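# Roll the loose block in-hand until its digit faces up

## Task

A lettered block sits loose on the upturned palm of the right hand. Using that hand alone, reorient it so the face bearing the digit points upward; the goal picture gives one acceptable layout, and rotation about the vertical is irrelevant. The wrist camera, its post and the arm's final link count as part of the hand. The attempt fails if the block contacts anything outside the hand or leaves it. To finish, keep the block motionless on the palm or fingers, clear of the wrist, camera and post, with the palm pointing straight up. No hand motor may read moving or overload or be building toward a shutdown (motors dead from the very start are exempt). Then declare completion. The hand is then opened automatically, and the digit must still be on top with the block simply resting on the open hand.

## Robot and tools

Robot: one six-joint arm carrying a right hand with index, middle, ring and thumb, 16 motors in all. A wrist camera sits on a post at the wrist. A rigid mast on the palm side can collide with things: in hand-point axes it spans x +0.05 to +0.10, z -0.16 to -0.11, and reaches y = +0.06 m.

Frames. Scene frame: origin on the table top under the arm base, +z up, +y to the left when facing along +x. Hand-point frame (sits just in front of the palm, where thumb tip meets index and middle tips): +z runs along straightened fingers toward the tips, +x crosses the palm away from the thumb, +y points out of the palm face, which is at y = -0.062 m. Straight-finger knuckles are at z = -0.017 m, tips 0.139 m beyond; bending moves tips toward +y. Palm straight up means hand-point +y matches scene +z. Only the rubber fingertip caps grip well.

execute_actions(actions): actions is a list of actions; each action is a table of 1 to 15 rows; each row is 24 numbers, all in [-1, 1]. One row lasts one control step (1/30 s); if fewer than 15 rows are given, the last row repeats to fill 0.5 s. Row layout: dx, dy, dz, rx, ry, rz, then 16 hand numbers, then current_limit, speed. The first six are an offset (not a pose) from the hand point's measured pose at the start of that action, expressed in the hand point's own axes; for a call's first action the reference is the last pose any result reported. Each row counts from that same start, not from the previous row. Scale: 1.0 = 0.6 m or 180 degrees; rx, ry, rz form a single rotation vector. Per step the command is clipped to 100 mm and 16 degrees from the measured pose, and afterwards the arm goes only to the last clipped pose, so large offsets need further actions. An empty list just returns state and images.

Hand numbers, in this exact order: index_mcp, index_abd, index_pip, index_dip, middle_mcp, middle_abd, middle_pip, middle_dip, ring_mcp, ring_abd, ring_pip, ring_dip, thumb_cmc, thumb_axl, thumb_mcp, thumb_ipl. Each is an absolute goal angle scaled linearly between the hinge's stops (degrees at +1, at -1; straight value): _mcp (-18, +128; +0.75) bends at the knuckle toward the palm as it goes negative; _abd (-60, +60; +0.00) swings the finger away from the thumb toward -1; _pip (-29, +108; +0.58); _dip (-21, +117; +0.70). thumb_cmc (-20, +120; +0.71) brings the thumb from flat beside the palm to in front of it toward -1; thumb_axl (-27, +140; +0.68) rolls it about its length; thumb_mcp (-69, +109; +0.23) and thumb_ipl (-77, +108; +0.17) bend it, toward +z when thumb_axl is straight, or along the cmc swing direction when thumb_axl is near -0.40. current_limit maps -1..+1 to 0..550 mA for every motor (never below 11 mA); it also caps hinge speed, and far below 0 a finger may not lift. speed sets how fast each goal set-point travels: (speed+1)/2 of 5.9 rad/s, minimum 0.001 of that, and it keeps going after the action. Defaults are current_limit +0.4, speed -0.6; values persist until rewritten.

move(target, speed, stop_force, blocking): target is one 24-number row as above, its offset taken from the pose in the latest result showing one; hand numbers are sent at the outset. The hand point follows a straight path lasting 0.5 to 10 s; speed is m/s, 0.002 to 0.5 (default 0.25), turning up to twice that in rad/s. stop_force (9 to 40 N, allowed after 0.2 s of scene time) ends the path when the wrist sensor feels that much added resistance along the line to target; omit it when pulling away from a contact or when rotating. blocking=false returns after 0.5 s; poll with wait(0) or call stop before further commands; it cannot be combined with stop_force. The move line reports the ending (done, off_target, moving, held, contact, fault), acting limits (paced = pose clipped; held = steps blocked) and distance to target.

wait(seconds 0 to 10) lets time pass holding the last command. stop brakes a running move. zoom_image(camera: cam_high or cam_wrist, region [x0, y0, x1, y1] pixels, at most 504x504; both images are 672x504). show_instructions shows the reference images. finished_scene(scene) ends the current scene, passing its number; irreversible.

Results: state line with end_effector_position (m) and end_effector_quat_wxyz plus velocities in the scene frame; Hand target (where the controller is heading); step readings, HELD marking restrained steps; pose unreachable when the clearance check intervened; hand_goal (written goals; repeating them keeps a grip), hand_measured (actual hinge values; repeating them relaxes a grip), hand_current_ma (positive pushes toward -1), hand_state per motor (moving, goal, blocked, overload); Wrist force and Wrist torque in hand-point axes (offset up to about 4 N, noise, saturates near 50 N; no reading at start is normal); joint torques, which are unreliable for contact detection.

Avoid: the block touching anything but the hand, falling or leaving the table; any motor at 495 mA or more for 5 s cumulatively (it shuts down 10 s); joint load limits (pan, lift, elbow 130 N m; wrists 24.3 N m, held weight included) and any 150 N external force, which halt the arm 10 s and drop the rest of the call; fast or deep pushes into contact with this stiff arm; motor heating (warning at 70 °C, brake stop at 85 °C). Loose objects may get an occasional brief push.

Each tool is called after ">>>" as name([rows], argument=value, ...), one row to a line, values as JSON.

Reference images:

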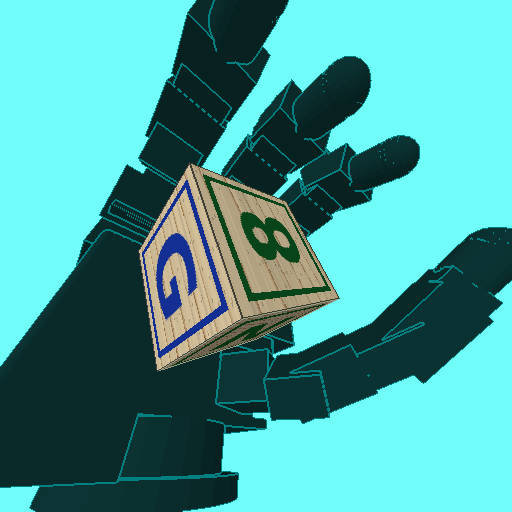

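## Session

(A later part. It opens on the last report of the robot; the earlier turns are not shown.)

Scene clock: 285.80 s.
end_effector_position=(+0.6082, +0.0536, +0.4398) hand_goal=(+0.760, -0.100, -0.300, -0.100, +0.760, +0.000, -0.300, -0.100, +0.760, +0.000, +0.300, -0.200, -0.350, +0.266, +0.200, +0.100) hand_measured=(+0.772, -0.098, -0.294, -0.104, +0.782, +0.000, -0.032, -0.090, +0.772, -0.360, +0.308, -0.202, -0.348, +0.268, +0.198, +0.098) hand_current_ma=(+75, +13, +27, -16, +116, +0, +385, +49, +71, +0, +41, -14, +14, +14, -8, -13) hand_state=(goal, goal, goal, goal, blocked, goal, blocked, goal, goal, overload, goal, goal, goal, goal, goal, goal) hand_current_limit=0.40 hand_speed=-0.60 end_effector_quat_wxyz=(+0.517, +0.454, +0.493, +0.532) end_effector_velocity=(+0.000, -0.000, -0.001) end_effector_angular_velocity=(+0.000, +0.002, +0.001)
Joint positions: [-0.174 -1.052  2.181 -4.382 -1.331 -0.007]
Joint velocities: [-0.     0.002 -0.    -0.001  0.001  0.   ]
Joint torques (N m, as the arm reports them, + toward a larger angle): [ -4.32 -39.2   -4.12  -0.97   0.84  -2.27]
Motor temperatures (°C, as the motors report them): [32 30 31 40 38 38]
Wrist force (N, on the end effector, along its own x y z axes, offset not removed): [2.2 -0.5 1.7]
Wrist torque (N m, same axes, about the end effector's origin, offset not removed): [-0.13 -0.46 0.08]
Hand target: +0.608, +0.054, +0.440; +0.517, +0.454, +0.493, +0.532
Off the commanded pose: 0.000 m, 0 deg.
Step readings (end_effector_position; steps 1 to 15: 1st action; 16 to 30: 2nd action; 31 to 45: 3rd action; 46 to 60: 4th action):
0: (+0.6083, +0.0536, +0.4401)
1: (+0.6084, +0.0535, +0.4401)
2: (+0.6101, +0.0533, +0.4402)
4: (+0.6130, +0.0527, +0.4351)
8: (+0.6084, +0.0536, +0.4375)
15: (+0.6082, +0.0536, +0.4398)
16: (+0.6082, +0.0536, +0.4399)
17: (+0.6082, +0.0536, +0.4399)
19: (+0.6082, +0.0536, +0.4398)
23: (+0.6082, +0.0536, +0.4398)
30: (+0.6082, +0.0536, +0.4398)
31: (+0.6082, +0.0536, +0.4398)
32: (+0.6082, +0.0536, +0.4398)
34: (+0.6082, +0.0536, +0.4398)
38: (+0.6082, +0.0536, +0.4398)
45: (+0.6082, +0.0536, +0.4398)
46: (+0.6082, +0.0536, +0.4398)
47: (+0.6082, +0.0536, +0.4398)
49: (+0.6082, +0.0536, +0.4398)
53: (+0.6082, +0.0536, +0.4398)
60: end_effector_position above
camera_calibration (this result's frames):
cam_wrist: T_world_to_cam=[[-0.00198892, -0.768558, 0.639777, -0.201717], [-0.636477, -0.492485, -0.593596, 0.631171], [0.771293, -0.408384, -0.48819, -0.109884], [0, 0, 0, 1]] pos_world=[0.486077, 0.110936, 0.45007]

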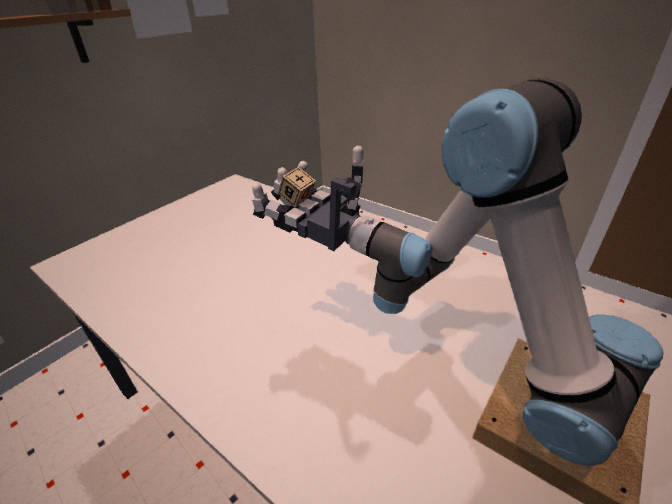

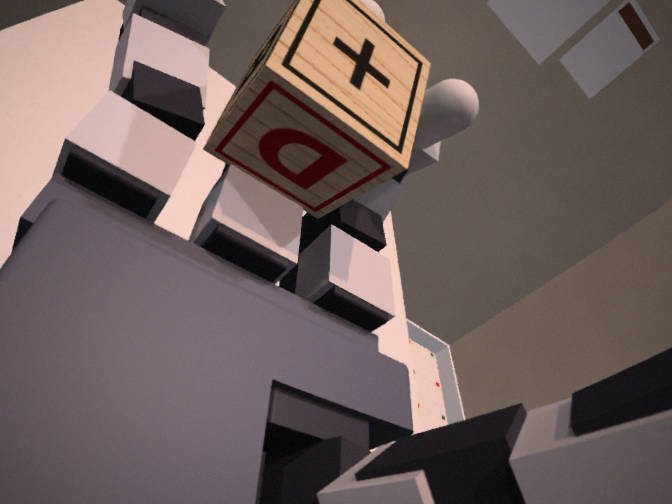

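>>> execute_actions([
  [[0,0,0,-0.05,0,0,0.76,-0.15,-0.4,0.1,0.76,0,-0.3,0.1,0.76,0,0.3,-0.2,-0.35,0.266,0.2,0.1,0.7,-0.6]],
  [[0,0,0,0,0,0,0.76,-0.15,-0.5,0.1,0.76,0,-0.45,0.1,0.76,0,0.3,-0.2,-0.35,0.266,0.2,0.1,0.7,-0.6]],
  [[0,0,0,0,0,0,0.76,-0.15,-0.5,0.1,0.76,0,-0.45,0.1,0.76,0,0.3,-0.2,-0.35,0.266,0.2,0.1,0.4,-0.6]],
])

>>> zoom_image(camera="cam_high", region=[240, 110, 400, 250])

Scene clock: 303.03 s.
end_effector_position=(+0.6081, +0.0537, +0.4396) hand_goal=(+0.760, -0.150, -0.500, +0.100, +0.760, +0.000, -0.450, +0.100, +0.760, +0.000, +0.300, -0.200, -0.350, +0.266, +0.200, +0.100) hand_measured=(+0.772, -0.146, -0.496, +0.096, +0.782, +0.000, -0.446, +0.096, +0.772, -0.360, +0.306, -0.202, -0.348, +0.268, +0.200, +0.098) hand_current_ma=(+75, +14, +15, -17, +115, +0, +17, -16, +70, +0, +37, -14, +14, +13, -3, -12) hand_state=(goal, goal, goal, goal, blocked, goal, goal, goal, goal, overload, goal, goal, goal, goal, goal, goal) hand_current_limit=0.40 hand_speed=-0.60 end_effector_quat_wxyz=(+0.551, +0.413, +0.451, +0.569) end_effector_velocity=(-0.000, +0.000, +0.000) end_effector_angular_velocity=(-0.001, -0.001, +0.001)
Joint positions: [-0.165 -0.935  2.081 -4.557 -1.341  0.028]
Joint velocities: [-0.    -0.001  0.    -0.001  0.001 -0.001]
Joint torques (N m, as the arm reports them, + toward a larger angle): [ -0.05 -42.04  -3.69  -0.35   0.48  -1.76]
Motor temperatures (°C, as the motors report them): [32 30 31 40 38 38]
Wrist force (N, on the end effector, along its own x y z axes, offset not removed): [-0.9 1.3 1.6]
Wrist torque (N m, same axes, about the end effector's origin, offset not removed): [-0.04 -0.01 -0.28]
Hand target: +0.608, +0.054, +0.440; +0.551, +0.413, +0.451, +0.569
Off the commanded pose: 0.000 m, 0 deg.
Step readings (end_effector_position; steps 1 to 15: 1st action; 16 to 30: 2nd action; 31 to 45: 3rd action):
0: (+0.6082, +0.0536, +0.4398)
1: (+0.6082, +0.0537, +0.4397)
2: (+0.6095, +0.0535, +0.4395)
4: (+0.6105, +0.0532, +0.4375)
8: (+0.6081, +0.0536, +0.4384)
15: (+0.6081, +0.0537, +0.4396)
16: (+0.6081, +0.0537, +0.4397)
17: (+0.6081, +0.0537, +0.4397)
19: (+0.6081, +0.0537, +0.4397)
23: (+0.6081, +0.0536, +0.4396)
30: (+0.6081, +0.0537, +0.4396)
31: (+0.6081, +0.0537, +0.4396)
32: (+0.6081, +0.0537, +0.4396)
34: (+0.6081, +0.0537, +0.4396)
38: (+0.6081, +0.0537, +0.4396)
45: end_effector_position above
camera_calibration (this result's frames):
cam_wrist: T_world_to_cam=[[-0.0966644, -0.774117, 0.625618, -0.137487], [-0.535006, -0.489622, -0.688505, 0.61091], [0.8393, -0.401263, -0.366828, -0.204973], [0, 0, 0, 1]] pos_world=[0.485584, 0.110436, 0.431439]

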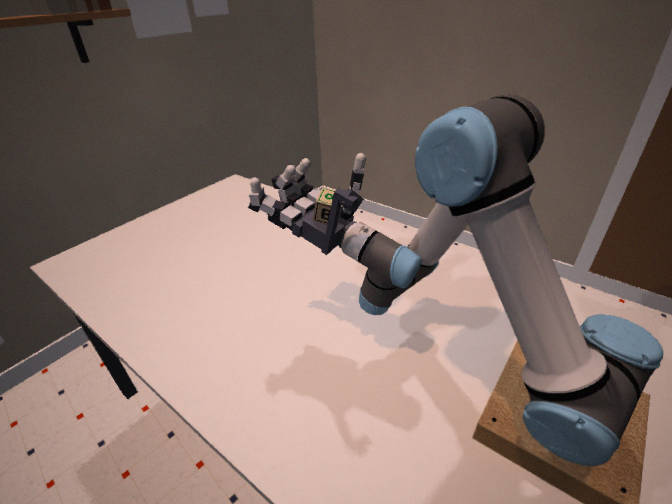

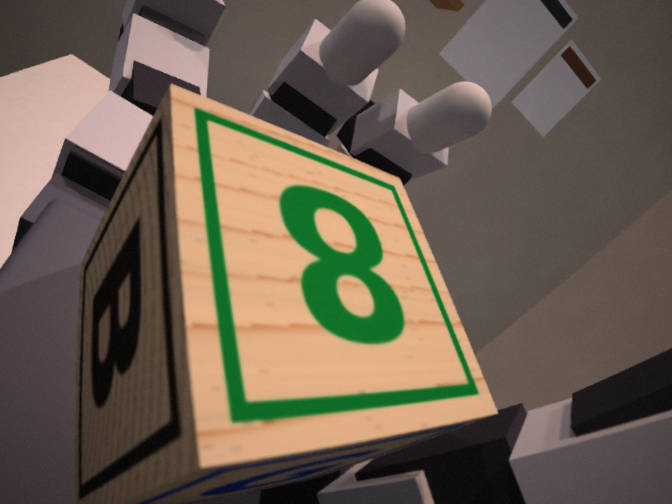

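Region (240, 110, 400, 250) of cam_high's 672x504 image, scaled by 3.150, with more detail than that image has; it fills the top 441 rows of this view, and the rest is white.

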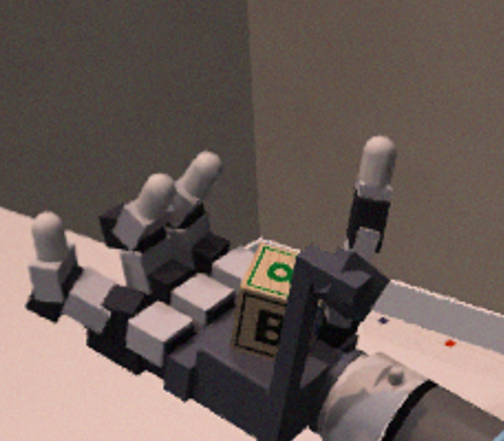

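>>> execute_actions([
  [[0,0,0,0.1,0,0,0.3,0,0.2,0.4,0.3,0,0.2,0.4,0.3,0,0.2,0.4,-0.35,0.266,0.2,0.1,0.4,-0.2]],
  [[0,0,0,0.1,0,0,0.1,0,0.3,0.5,0.1,0,0.3,0.5,0.1,0,0.3,0.5,-0.35,0.266,0.2,0.1,0.4,-0.2]],
  [[0,0,0,0,0,0,0.1,0,0.3,0.5,0.1,0,0.3,0.5,0.1,0,0.3,0.5,-0.35,0.266,0.2,0.1,0.4,-0.2]],
])

Scene clock: 310.33 s.
end_effector_position=(+0.6062, +0.0540, +0.4394) hand_goal=(+0.100, +0.000, +0.300, +0.500, +0.100, +0.000, +0.300, +0.500, +0.100, +0.000, +0.300, +0.500, -0.350, +0.266, +0.200, +0.100) hand_measured=(+0.120, -0.004, +0.300, +0.498, +0.124, +0.000, +0.300, +0.498, +0.122, -0.360, +0.300, +0.498, -0.348, +0.268, +0.200, +0.098) hand_current_ma=(+126, -15, -1, -12, +134, +0, -1, -12, +123, +0, +0, -12, +14, +13, -3, -12) hand_state=(blocked, goal, goal, goal, blocked, goal, goal, goal, blocked, overload, goal, goal, goal, goal, goal, goal) hand_current_limit=0.40 hand_speed=-0.20 end_effector_quat_wxyz=(+0.404, +0.557, +0.600, +0.409) end_effector_velocity=(-0.000, -0.001, +0.000) end_effector_angular_velocity=(+0.001, -0.002, -0.001)
Joint positions: [-0.182 -1.457  2.317 -3.652 -1.351 -0.116]
Joint velocities: [-0.002 -0.     0.    -0.002  0.002  0.   ]
Joint torques (N m, as the arm reports them, + toward a larger angle): [ -3.03 -12.65  -9.68  -4.45   1.26   2.08]
Motor temperatures (°C, as the motors report them): [32 30 31 40 38 38]
Wrist force (N, on the end effector, along its own x y z axes, offset not removed): [-0.5 1.2 -1.2]
Wrist torque (N m, same axes, about the end effector's origin, offset not removed): [0.24 0.05 -0.20]
Hand target: +0.606, +0.054, +0.439; +0.404, +0.557, +0.600, +0.409
Off the commanded pose: 0.000 m, 0 deg.
Step readings (end_effector_position; steps 1 to 15: 1st action; 16 to 30: 2nd action; 31 to 45: 3rd action):
0: (+0.6081, +0.0537, +0.4396)
1: (+0.6081, +0.0536, +0.4396)
2: (+0.6073, +0.0536, +0.4403)
4: (+0.6030, +0.0545, +0.4415)
8: (+0.6032, +0.0546, +0.4376)
15: (+0.6074, +0.0538, +0.4393)
16: (+0.6075, +0.0537, +0.4394)
17: (+0.6058, +0.0539, +0.4390)
19: (+0.5984, +0.0554, +0.4435)
23: (+0.6000, +0.0551, +0.4416)
30: (+0.6062, +0.0540, +0.4394)
31: (+0.6065, +0.0539, +0.4393)
32: (+0.6066, +0.0539, +0.4392)
34: (+0.6064, +0.0540, +0.4395)
38: (+0.6062, +0.0540, +0.4395)
45: end_effector_position above
camera_calibration (this result's frames):
cam_wrist: T_world_to_cam=[[0.270105, -0.754487, 0.598157, -0.348604], [-0.833842, -0.49392, -0.246475, 0.597053], [0.481404, -0.432194, -0.762534, 0.189222], [0, 0, 0, 1]] pos_world=[0.500916, 0.11366, 0.499967]

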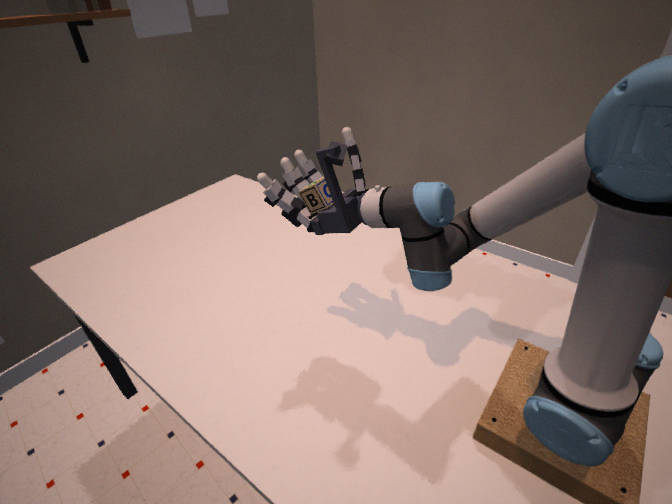

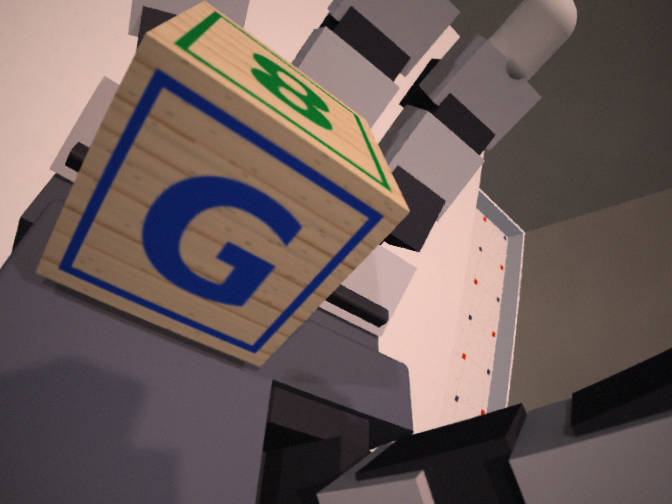

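>>> execute_actions([
  [[0,0,0,-0.06,0,0.007,0.2,0,0.3,0.5,0.2,0,0.3,0.5,0.2,0,0.3,0.5,-0.1,0.266,0.2,0.1,0.4,-0.4]],
  [[0,0,0,-0.05,0,0.007,0.3,0,0.3,0.5,0.3,0,0.3,0.5,0.3,0,0.3,0.5,-0.1,0.266,0.2,0.1,0.4,-0.4]],
  [[0,0,0,0,0,0,0.3,0,0.3,0.5,0.3,0,0.3,0.5,0.3,0,0.3,0.5,-0.1,0.266,0.2,0.1,0.4,-0.4]],
])

>>> zoom_image(camera="cam_high", region=[240, 110, 400, 250])

Scene clock: 322.90 s.
end_effector_position=(+0.6059, +0.0541, +0.4387) hand_goal=(+0.300, +0.000, +0.300, +0.500, +0.300, +0.000, +0.300, +0.500, +0.300, +0.000, +0.300, +0.500, -0.100, +0.266, +0.200, +0.100) hand_measured=(+0.308, -0.004, +0.302, +0.498, +0.310, +0.000, +0.302, +0.498, +0.308, -0.360, +0.302, +0.498, -0.094, +0.268, +0.200, +0.098) hand_current_ma=(+50, -14, +9, -11, +55, +0, +8, -11, +48, +0, +8, -11, +30, +13, -3, -12) hand_state=(goal, goal, goal, goal, goal, goal, goal, goal, goal, overload, goal, goal, goal, goal, goal, goal) hand_current_limit=0.40 hand_speed=-0.40 end_effector_quat_wxyz=(+0.482, +0.495, +0.510, +0.512) end_effector_velocity=(-0.000, -0.000, +0.000) end_effector_angular_velocity=(-0.001, -0.000, -0.001)
Joint positions: [-0.165 -1.147  2.243 -4.234 -1.348  0.008]
Joint velocities: [-0.    -0.001  0.     0.    -0.001 -0.001]
Joint torques (N m, as the arm reports them, + toward a larger angle): [ -6.41 -37.61  -4.63  -0.96   1.13  -2.25]
Motor temperatures (°C, as the motors report them): [32 30 31 40 38 38]
Wrist force (N, on the end effector, along its own x y z axes, offset not removed): [-1.0 1.3 0.8]
Wrist torque (N m, same axes, about the end effector's origin, offset not removed): [0.12 -0.05 -0.25]
Hand target: +0.606, +0.054, +0.439; +0.482, +0.495, +0.510, +0.512
Off the commanded pose: 0.000 m, 0 deg.
Step readings (end_effector_position; steps 1 to 15: 1st action; 16 to 30: 2nd action; 31 to 45: 3rd action):
0: (+0.6062, +0.0540, +0.4394)
1: (+0.6062, +0.0540, +0.4392)
2: (+0.6071, +0.0540, +0.4360)
4: (+0.6097, +0.0535, +0.4263)
8: (+0.6058, +0.0541, +0.4347)
15: (+0.6060, +0.0541, +0.4389)
16: (+0.6061, +0.0541, +0.4391)
17: (+0.6076, +0.0540, +0.4384)
19: (+0.6093, +0.0535, +0.4338)
23: (+0.6060, +0.0541, +0.4369)
30: (+0.6059, +0.0541, +0.4387)
31: (+0.6059, +0.0541, +0.4387)
32: (+0.6059, +0.0541, +0.4388)
34: (+0.6059, +0.0541, +0.4387)
38: (+0.6059, +0.0541, +0.4387)
45: end_effector_position above
camera_calibration (this result's frames):
cam_wrist: T_world_to_cam=[[0.0630521, -0.791648, 0.607715, -0.224741], [-0.703824, -0.466989, -0.535306, 0.643163], [0.707571, -0.393972, -0.586626, -0.0274423], [0, 0, 0, 1]] pos_world=[0.486261, 0.111623, 0.464769]

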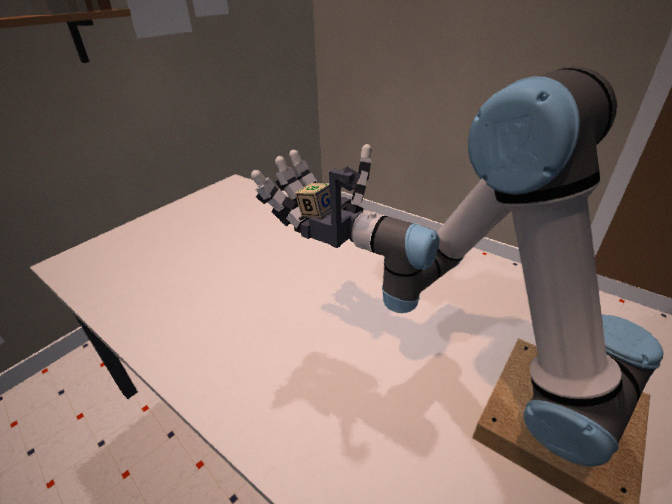

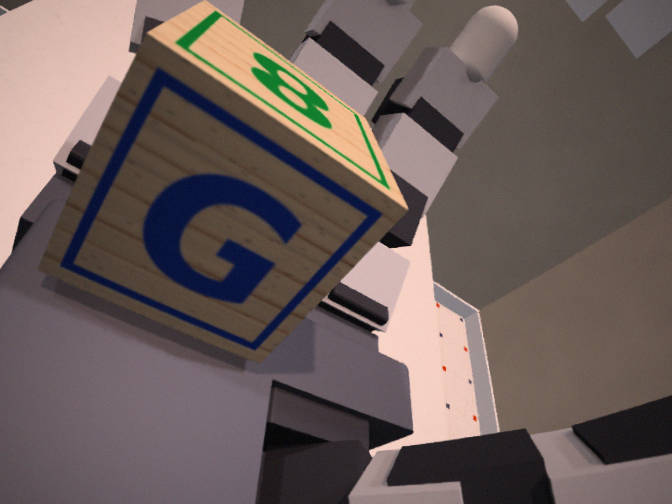

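Region (240, 110, 400, 250) of cam_high's 672x504 image, scaled by 3.150, with more detail than that image has; it fills the top 441 rows of this view, and the rest is white.

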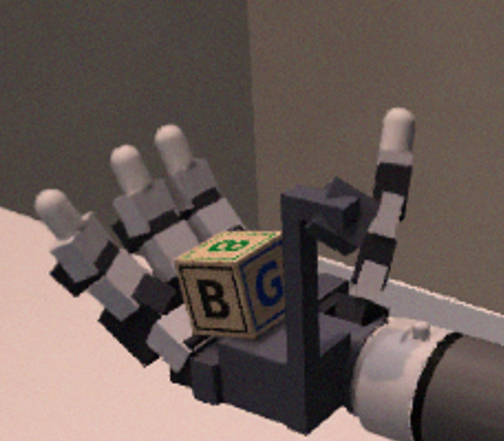

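>>> execute_actions([
  [[0,0,0,0,0,0,0.55,0,0.45,0.6,0.55,0,0.45,0.6,0.55,0,0.45,0.6,0.3,0.4,0.2,0.1,0.4,-0.6]],
  [[0,0,0,0,0,0,0.75,0,0.58,0.7,0.75,0,0.58,0.7,0.75,0,0.58,0.7,0.6,0.6,0.2,0.15,0.4,-0.6]],
  [[0,0,0,0,0,0,0.75,0,0.58,0.7,0.75,0,0.58,0.7,0.75,0,0.58,0.7,0.6,0.6,0.2,0.15,0.4,-0.6]],
  [[0,0,0,0,0,0,0.75,0,0.58,0.7,0.75,0,0.58,0.7,0.75,0,0.58,0.7,0.6,0.6,0.2,0.15,0.4,-0.6]],
])

>>> zoom_image(camera="cam_high", region=[240, 110, 400, 250])

Scene clock: 335.83 s.
end_effector_position=(+0.6059, +0.0541, +0.4387) hand_goal=(+0.750, +0.000, +0.580, +0.700, +0.750, +0.000, +0.580, +0.700, +0.750, +0.000, +0.580, +0.700, +0.600, +0.600, +0.200, +0.150) hand_measured=(+0.758, -0.004, +0.580, +0.698, +0.760, +0.000, +0.580, +0.698, +0.758, -0.360, +0.580, +0.698, +0.610, +0.598, +0.200, +0.148) hand_current_ma=(+52, -14, +5, -10, +56, +0, +5, -10, +51, +0, +4, -10, +52, -12, -1, -12) hand_state=(goal, goal, goal, goal, goal, goal, goal, goal, goal, overload, goal, goal, goal, goal, goal, goal) hand_current_limit=0.40 hand_speed=-0.60 end_effector_quat_wxyz=(+0.482, +0.495, +0.510, +0.512) end_effector_velocity=(-0.000, +0.000, +0.000) end_effector_angular_velocity=(-0.001, -0.001, +0.000)
Joint positions: [-0.165 -1.147  2.243 -4.234 -1.348  0.008]
Joint velocities: [ 0.    -0.     0.    -0.001  0.    -0.001]
Joint torques (N m, as the arm reports them, + toward a larger angle): [  7.72 -32.19  -8.68  -1.93   0.6   -2.05]
Motor temperatures (°C, as the motors report them): [32 30 31 40 38 38]
Wrist force (N, on the end effector, along its own x y z axes, offset not removed): [-1.7 2.4 -0.5]
Wrist torque (N m, same axes, about the end effector's origin, offset not removed): [0.33 0.13 -0.23]
Hand target: +0.606, +0.054, +0.439; +0.482, +0.495, +0.510, +0.512
Off the commanded pose: 0.000 m, 0 deg.
Step readings (end_effector_position; steps 1 to 15: 1st action; 16 to 30: 2nd action; 31 to 45: 3rd action; 46 to 60: 4th action):
0: (+0.6059, +0.0541, +0.4387)
1: (+0.6059, +0.0541, +0.4387)
2: (+0.6059, +0.0541, +0.4387)
4: (+0.6059, +0.0541, +0.4387)
8: (+0.6059, +0.0541, +0.4387)
15: (+0.6059, +0.0541, +0.4387)
16: (+0.6059, +0.0541, +0.4387)
17: (+0.6059, +0.0541, +0.4387)
19: (+0.6059, +0.0541, +0.4387)
23: (+0.6059, +0.0541, +0.4387)
30: (+0.6059, +0.0541, +0.4387)
31: (+0.6059, +0.0541, +0.4387)
32: (+0.6059, +0.0541, +0.4387)
34: (+0.6059, +0.0541, +0.4387)
38: (+0.6059, +0.0541, +0.4387)
45: (+0.6059, +0.0541, +0.4387)
46: (+0.6059, +0.0541, +0.4387)
47: (+0.6059, +0.0541, +0.4387)
49: (+0.6059, +0.0541, +0.4387)
53: (+0.6059, +0.0541, +0.4387)
60: end_effector_position above
camera_calibration (this result's frames):
cam_wrist: T_world_to_cam=[[0.0629848, -0.791649, 0.607721, -0.224749], [-0.703855, -0.466938, -0.53531, 0.643162], [0.707546, -0.394031, -0.586616, -0.0274363], [0, 0, 0, 1]] pos_world=[0.486261, 0.111584, 0.464781]

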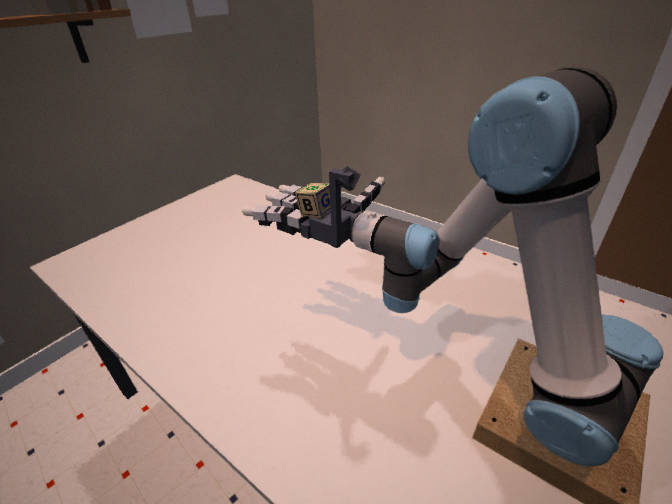

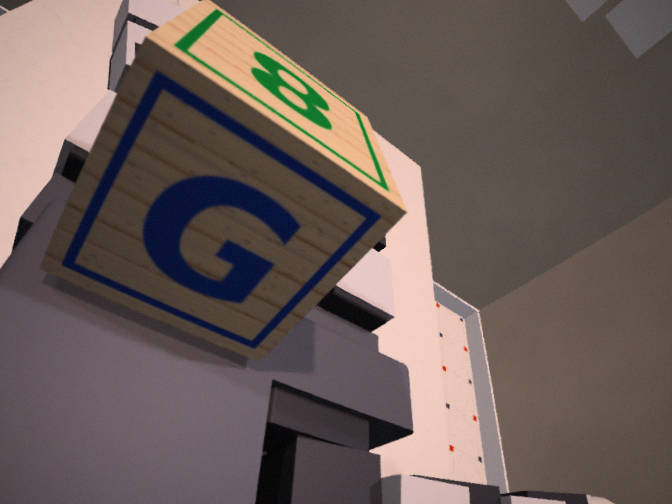

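Region (240, 110, 400, 250) of cam_high's 672x504 image, scaled by 3.150, with more detail than that image has; it fills the top 441 rows of this view, and the rest is white.

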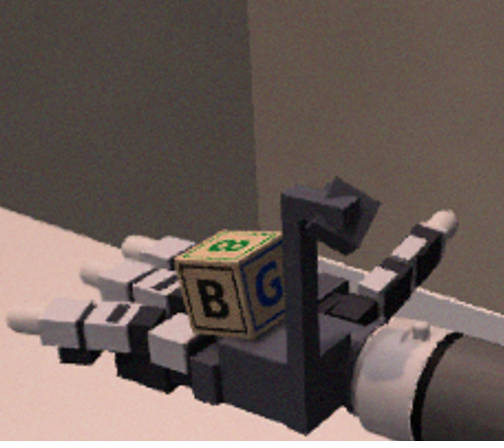

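Stable on the open hand.

>>> finished_scene(scene=1)

The scene is finished: the task was done.


## Next scene

The same job, from a new start.

>>> execute_actions(actions=[])

Scene clock: 0.00 s.
end_effector_position=(+0.6149, +0.0732, +0.4571) hand_goal=(+0.046, +0.000, -0.008, +0.280, +0.046, +0.000, -0.008, +0.280, +0.046, +0.000, -0.008, +0.280, -0.104, +0.266, +0.032, -0.018) hand_measured=(+0.060, +0.000, -0.006, +0.282, +0.062, +0.000, -0.006, +0.282, +0.060, +0.000, -0.006, +0.282, -0.092, +0.270, +0.034, -0.016) hand_current_ma=(+80, +0, +13, +12, +85, +0, +13, +12, +80, +0, +13, +12, +64, +25, +11, +11) hand_state=(goal, goal, goal, goal, goal, goal, goal, goal, goal, overload, goal, goal, goal, goal, goal, goal) hand_current_limit=0.40 hand_speed=-0.60 end_effector_quat_wxyz=(+0.497, +0.460, +0.528, +0.512) end_effector_velocity=(-0.000, -0.001, +0.001) end_effector_angular_velocity=(+0.001, -0.001, -0.003)
Joint positions: [-0.146 -1.151  2.195 -4.213 -1.331 -0.054]
Joint velocities: [-0.002 -0.001  0.    -0.    -0.001  0.001]
Joint torques (N m, as the arm reports them, + toward a larger angle): no reading
Motor temperatures (°C, as the motors report them): [32 30 31 40 38 38]
Wrist force (N, on the end effector, along its own x y z axes, offset not removed): no reading
Wrist torque (N m, same axes, about the end effector's origin, offset not removed): no reading
Hand target: +0.615, +0.073, +0.457; +0.497, +0.460, +0.528, +0.512
camera_calibration (this result's frames):
cam_wrist: T_world_to_cam=[[0.069409, -0.746801, 0.661416, -0.253196], [-0.667748, -0.527358, -0.525363, 0.645985], [0.741144, -0.405195, -0.535278, -0.058812], [0, 0, 0, 1]] pos_world=[0.492518, 0.127748, 0.475363]

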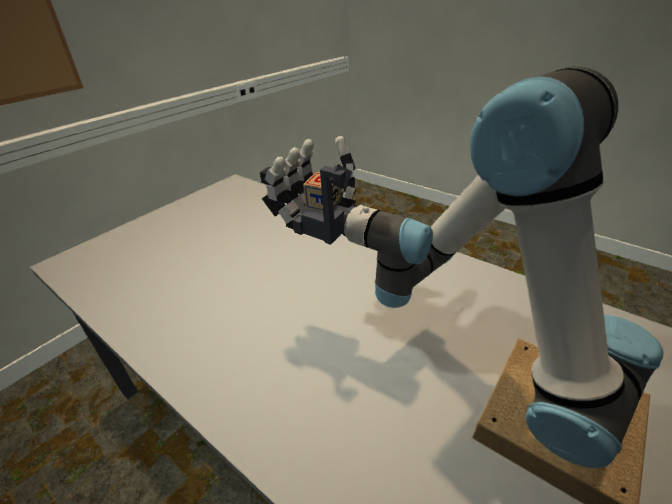

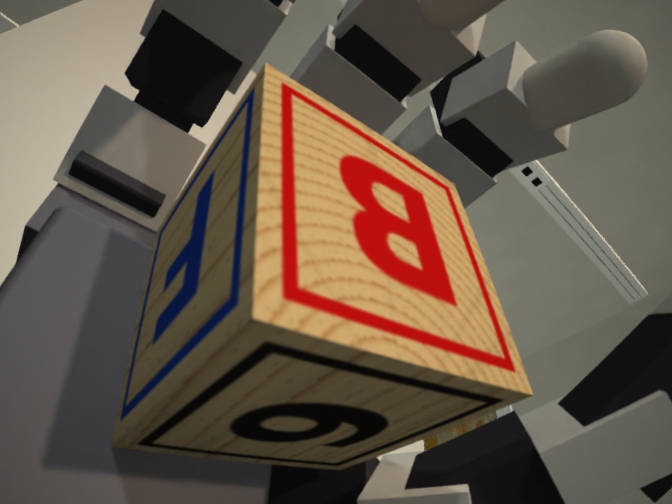

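>>> show_instructions()

Reference images for this scene: goal picture from the wrist camera place.

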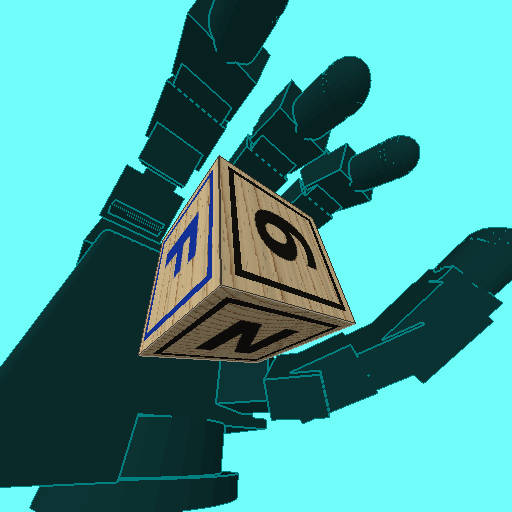

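>>> execute_actions([
  [[0,0,0,0.06,0,0,0.0,0,0.3,0.5,0.0,0,0.3,0.5,0.0,0,0.3,0.5,-0.25,0.266,0.1,0.0,0.4,-0.2]],
  [[0,0,0,0.06,0,0,0.0,0,0.3,0.5,0.0,0,0.3,0.5,0.0,0,0.3,0.5,-0.25,0.266,0.1,0.0,0.4,-0.2]],
  [[0,0,0,0,0,0,0.0,0,0.3,0.5,0.0,0,0.3,0.5,0.0,0,0.3,0.5,-0.25,0.266,0.1,0.0,0.4,-0.2]],
])

>>> zoom_image(camera="cam_high", region=[240, 110, 400, 250])

Scene clock: 16.80 s.
end_effector_position=(+0.6143, +0.0732, +0.4572) hand_goal=(+0.000, +0.000, +0.300, +0.500, +0.000, +0.000, +0.300, +0.500, +0.000, +0.000, +0.300, +0.500, -0.250, +0.266, +0.100, +0.000) hand_measured=(+0.010, +0.000, +0.300, +0.498, +0.014, +0.000, +0.300, +0.498, +0.012, +0.000, +0.300, +0.498, -0.242, +0.268, +0.098, -0.002) hand_current_ma=(+60, +0, -2, -13, +70, +0, +0, -12, +64, +0, -2, -13, +37, +17, -17, -17) hand_state=(goal, goal, goal, goal, goal, goal, goal, goal, goal, overload, goal, goal, goal, goal, goal, goal) hand_current_limit=0.40 hand_speed=-0.20 end_effector_quat_wxyz=(+0.405, +0.543, +0.613, +0.407) end_effector_velocity=(-0.001, -0.000, +0.001) end_effector_angular_velocity=(+0.000, -0.002, +0.000)
Joint positions: [-0.143 -1.474  2.271 -3.59  -1.369 -0.138]
Joint velocities: [-0.001 -0.002  0.    -0.001  0.001  0.   ]
Joint torques (N m, as the arm reports them, + toward a larger angle): [  4.58 -14.04 -10.3   -4.5    1.42   2.08]
Motor temperatures (°C, as the motors report them): [32 30 31 40 38 38]
Wrist force (N, on the end effector, along its own x y z axes, offset not removed): [0.7 1.4 1.4]
Wrist torque (N m, same axes, about the end effector's origin, offset not removed): [0.15 -0.19 -0.07]
Hand target: +0.614, +0.073, +0.457; +0.405, +0.543, +0.613, +0.407
Off the commanded pose: 0.000 m, 0 deg.
Step readings (end_effector_position; steps 1 to 15: 1st action; 16 to 30: 2nd action; 31 to 45: 3rd action):
0: (+0.6149, +0.0732, +0.4571)
1: (+0.6148, +0.0732, +0.4571)
2: (+0.6132, +0.0734, +0.4569)
4: (+0.6093, +0.0741, +0.4592)
8: (+0.6121, +0.0737, +0.4571)
15: (+0.6147, +0.0732, +0.4571)
16: (+0.6146, +0.0731, +0.4571)
17: (+0.6130, +0.0733, +0.4576)
19: (+0.6089, +0.0739, +0.4634)
23: (+0.6115, +0.0736, +0.4585)
30: (+0.6143, +0.0732, +0.4572)
31: (+0.6144, +0.0732, +0.4572)
32: (+0.6144, +0.0732, +0.4572)
34: (+0.6144, +0.0732, +0.4574)
38: (+0.6143, +0.0732, +0.4574)
45: end_effector_position above
camera_calibration (this result's frames):
cam_wrist: T_world_to_cam=[[0.291168, -0.730452, 0.617788, -0.370641], [-0.818973, -0.524094, -0.233683, 0.604925], [0.494473, -0.437911, -0.75082, 0.194218], [0, 0, 0, 1]] pos_world=[0.507301, 0.131353, 0.516161]

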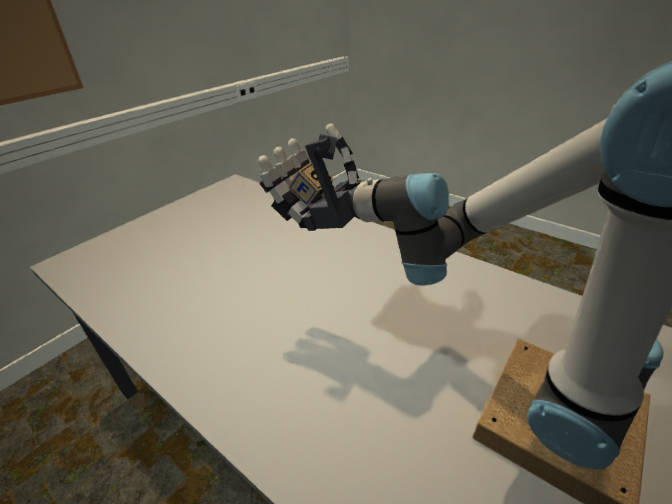

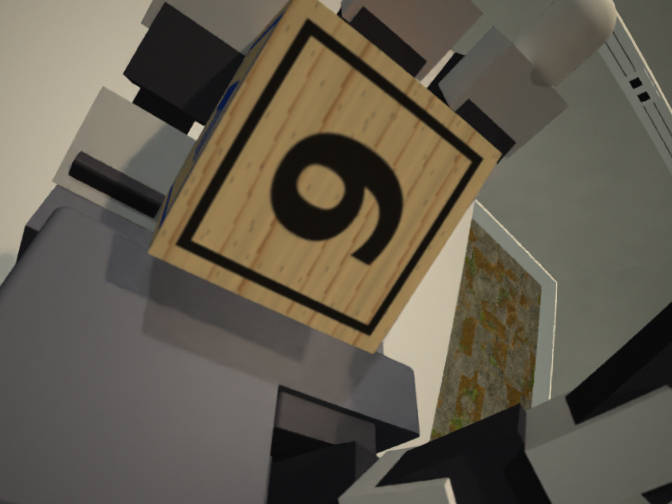

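Region (240, 110, 400, 250) of cam_high's 672x504 image, scaled by 3.150, with more detail than that image has; it fills the top 441 rows of this view, and the rest is white.

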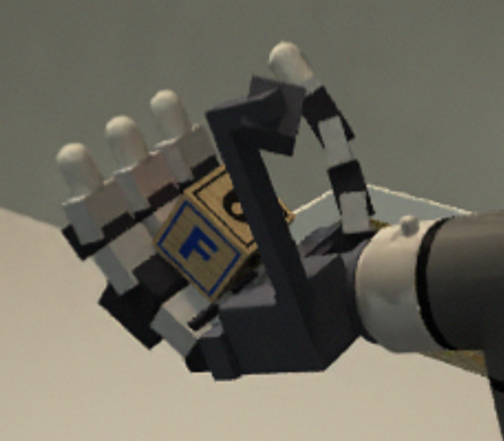

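>>> execute_actions([
  [[0,0,0,0,0,0,0.2,0,0.4,0.3,0.2,0,0.4,0.3,0.2,0,0.4,0.3,-0.25,0.266,0.1,0.0,0.4,-0.6]],
  [[0,0,0,0,0,0,0.4,0,0.45,0.1,0.4,0,0.45,0.1,0.4,0,0.45,0.1,-0.25,0.266,0.1,0.0,0.4,-0.6]],
  [[0,0,0,0,0,0,0.4,0,0.45,0.1,0.4,0,0.45,0.1,0.4,0,0.45,0.1,-0.25,0.266,0.1,0.0,0.4,-0.6]],
])

>>> zoom_image(camera="cam_high", region=[240, 110, 400, 250])

Scene clock: 25.27 s.
end_effector_position=(+0.6143, +0.0732, +0.4572) hand_goal=(+0.400, +0.000, +0.450, +0.100, +0.400, +0.000, +0.450, +0.100, +0.400, +0.000, +0.450, +0.100, -0.250, +0.266, +0.100, +0.000) hand_measured=(+0.408, +0.000, +0.450, +0.104, +0.412, +0.000, +0.450, +0.104, +0.410, +0.000, +0.450, +0.102, -0.242, +0.268, +0.098, -0.002) hand_current_ma=(+51, +0, +3, +18, +65, +0, +3, +18, +56, +0, +3, +18, +37, +17, -17, -17) hand_state=(goal, goal, goal, goal, goal, goal, goal, goal, goal, overload, goal, goal, goal, goal, goal, goal) hand_current_limit=0.40 hand_speed=-0.60 end_effector_quat_wxyz=(+0.405, +0.543, +0.613, +0.407) end_effector_velocity=(-0.000, +0.000, +0.001) end_effector_angular_velocity=(+0.001, -0.001, +0.001)
Joint positions: [-0.143 -1.474  2.271 -3.59  -1.369 -0.138]
Joint velocities: [ 0.    -0.002  0.     0.     0.001  0.001]
Joint torques (N m, as the arm reports them, + toward a larger angle): [ -3.47 -18.46 -14.66  -2.88   0.59   1.77]
Motor temperatures (°C, as the motors report them): [32 30 31 40 38 38]
Wrist force (N, on the end effector, along its own x y z axes, offset not removed): [-1.1 -0.9 0.8]
Wrist torque (N m, same axes, about the end effector's origin, offset not removed): [-0.04 -0.06 -0.28]
Hand target: +0.614, +0.073, +0.457; +0.405, +0.543, +0.613, +0.407
Off the commanded pose: 0.000 m, 0 deg.
Step readings (end_effector_position; steps 1 to 15: 1st action; 16 to 30: 2nd action; 31 to 45: 3rd action):
0: (+0.6143, +0.0732, +0.4572)
1: (+0.6143, +0.0732, +0.4572)
2: (+0.6143, +0.0732, +0.4572)
4: (+0.6143, +0.0732, +0.4572)
8: (+0.6143, +0.0732, +0.4572)
15: (+0.6143, +0.0732, +0.4572)
16: (+0.6143, +0.0732, +0.4572)
17: (+0.6143, +0.0732, +0.4572)
19: (+0.6143, +0.0732, +0.4572)
23: (+0.6143, +0.0732, +0.4572)
30: (+0.6143, +0.0732, +0.4572)
31: (+0.6143, +0.0732, +0.4572)
32: (+0.6143, +0.0732, +0.4572)
34: (+0.6143, +0.0732, +0.4572)
38: (+0.6143, +0.0732, +0.4572)
45: end_effector_position above
camera_calibration (this result's frames):
cam_wrist: T_world_to_cam=[[0.291168, -0.730465, 0.617772, -0.37063], [-0.818987, -0.524077, -0.233674, 0.604916], [0.494451, -0.437908, -0.750836, 0.194213], [0, 0, 0, 1]] pos_world=[0.507305, 0.131338, 0.51614]

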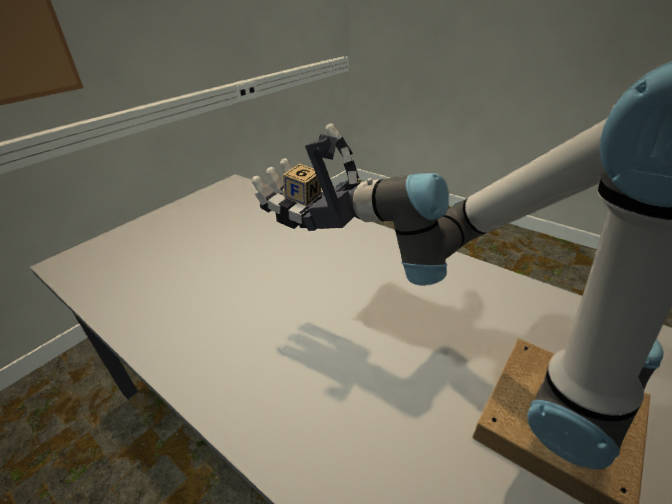

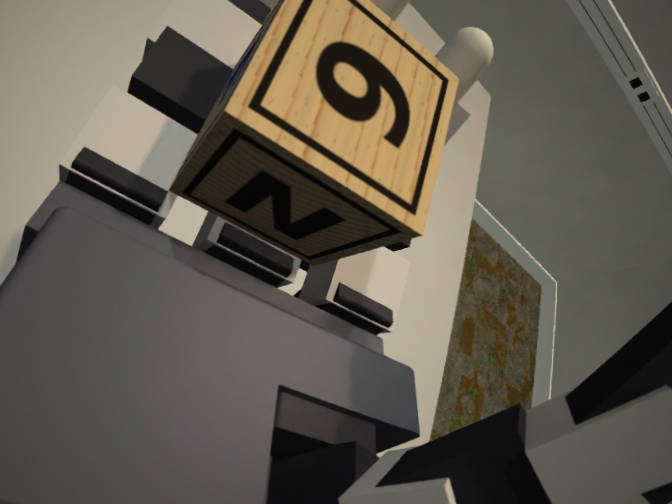

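Region (240, 110, 400, 250) of cam_high's 672x504 image, scaled by 3.150, with more detail than that image has; it fills the top 441 rows of this view, and the rest is white.

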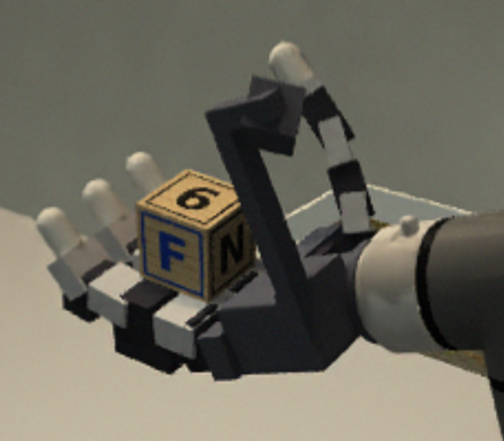

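>>> execute_actions([
  [[0,0,0,-0.055,0,0.012,0.57,0,0.5,0.3,0.57,0,0.5,0.3,0.57,0,0.5,0.3,0.1,0.4,0.15,0.05,0.4,-0.75]],
  [[0,0,0,-0.055,0,0.012,0.75,0,0.58,0.5,0.75,0,0.58,0.5,0.75,0,0.58,0.5,0.5,0.6,0.2,0.15,0.4,-0.75]],
  [[0,0,0,0,0,0,0.75,0,0.58,0.7,0.75,0,0.58,0.7,0.75,0,0.58,0.7,0.6,0.6,0.2,0.15,0.4,-0.6]],
  [[0,0,0,0,0,0,0.75,0,0.58,0.7,0.75,0,0.58,0.7,0.75,0,0.58,0.7,0.6,0.6,0.2,0.15,0.4,-0.6]],
])

>>> zoom_image(camera="cam_high", region=[220, 110, 400, 260])

Scene clock: 33.67 s.
end_effector_position=(+0.6140, +0.0733, +0.4565) hand_goal=(+0.750, +0.000, +0.580, +0.700, +0.750, +0.000, +0.580, +0.700, +0.750, +0.000, +0.580, +0.700, +0.600, +0.600, +0.200, +0.150) hand_measured=(+0.758, +0.000, +0.580, +0.698, +0.762, +0.000, +0.580, +0.698, +0.760, +0.000, +0.580, +0.698, +0.610, +0.598, +0.198, +0.148) hand_current_ma=(+52, +0, +4, -11, +65, +0, +3, -11, +57, +0, +3, -11, +53, -12, -8, -13) hand_state=(goal, goal, goal, goal, goal, goal, goal, goal, goal, overload, goal, goal, goal, goal, goal, goal) hand_current_limit=0.40 hand_speed=-0.60 end_effector_quat_wxyz=(+0.475, +0.490, +0.515, +0.519) end_effector_velocity=(+0.000, -0.001, +0.000) end_effector_angular_velocity=(-0.001, -0.000, -0.003)
Joint positions: [-0.122 -1.178  2.206 -4.167 -1.368  0.012]
Joint velocities: [-0.002  0.     0.    -0.    -0.002 -0.001]
Joint torques (N m, as the arm reports them, + toward a larger angle): [ -5.27 -35.69  -5.4   -1.08   1.13  -2.45]
Motor temperatures (°C, as the motors report them): [32 30 31 40 38 38]
Wrist force (N, on the end effector, along its own x y z axes, offset not removed): [0.0 -0.6 0.7]
Wrist torque (N m, same axes, about the end effector's origin, offset not removed): [-0.10 -0.13 -0.20]
Hand target: +0.614, +0.073, +0.456; +0.475, +0.490, +0.515, +0.519
Off the commanded pose: 0.000 m, 0 deg.
Step readings (end_effector_position; steps 1 to 15: 1st action; 16 to 30: 2nd action; 31 to 45: 3rd action; 46 to 60: 4th action):
0: (+0.6143, +0.0732, +0.4572)
1: (+0.6143, +0.0733, +0.4570)
2: (+0.6153, +0.0733, +0.4533)
4: (+0.6175, +0.0728, +0.4451)
8: (+0.6140, +0.0733, +0.4531)
15: (+0.6141, +0.0732, +0.4568)
16: (+0.6143, +0.0733, +0.4570)
17: (+0.6158, +0.0734, +0.4561)
19: (+0.6181, +0.0729, +0.4502)
23: (+0.6142, +0.0733, +0.4542)
30: (+0.6140, +0.0733, +0.4565)
31: (+0.6140, +0.0733, +0.4566)
32: (+0.6141, +0.0733, +0.4566)
34: (+0.6141, +0.0733, +0.4566)
38: (+0.6141, +0.0733, +0.4565)
45: (+0.6140, +0.0733, +0.4565)
46: (+0.6140, +0.0733, +0.4565)
47: (+0.6140, +0.0733, +0.4565)
49: (+0.6140, +0.0733, +0.4565)
53: (+0.6140, +0.0733, +0.4565)
60: end_effector_position above
camera_calibration (this result's frames):
cam_wrist: T_world_to_cam=[[0.0818208, -0.792492, 0.604369, -0.230828], [-0.693194, -0.480952, -0.536812, 0.662579], [0.716092, -0.375023, -0.588702, -0.0208699], [0, 0, 0, 1]] pos_world=[0.493127, 0.127913, 0.4829]

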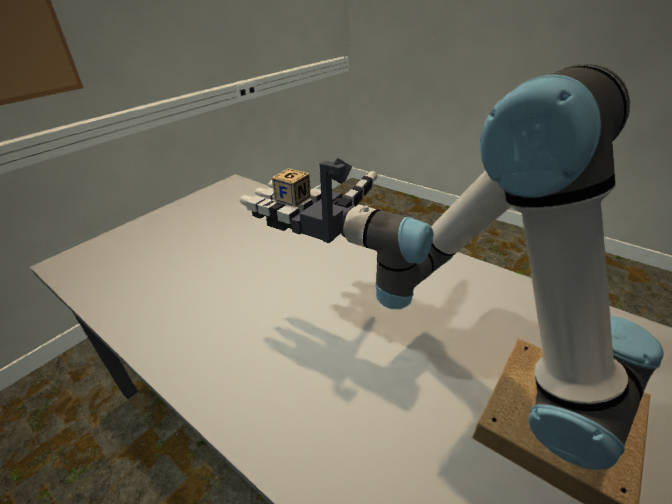

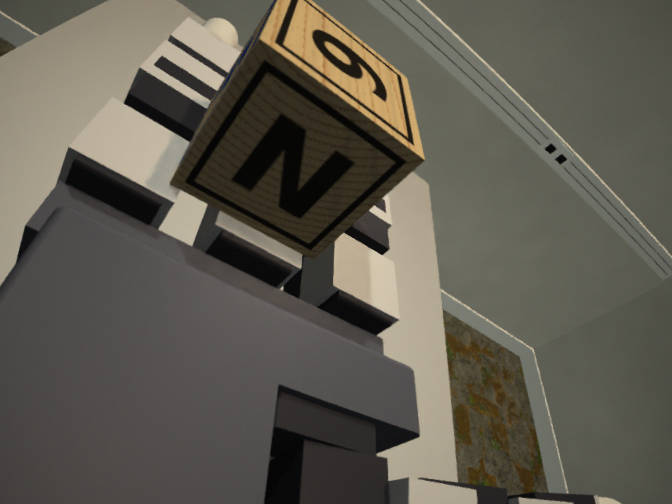

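Region (220, 110, 400, 260) of cam_high's 672x504 image, scaled by 2.800, with more detail than that image has.

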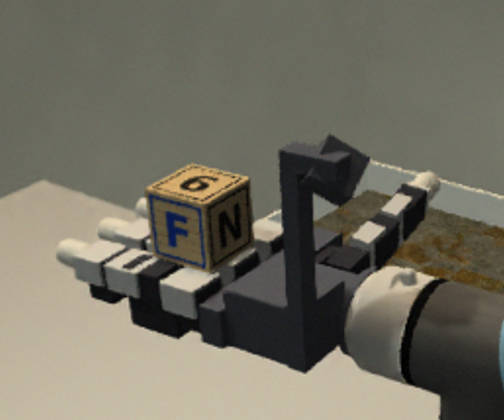

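>>> finished_scene(scene=2)

The scene is finished: the task was done.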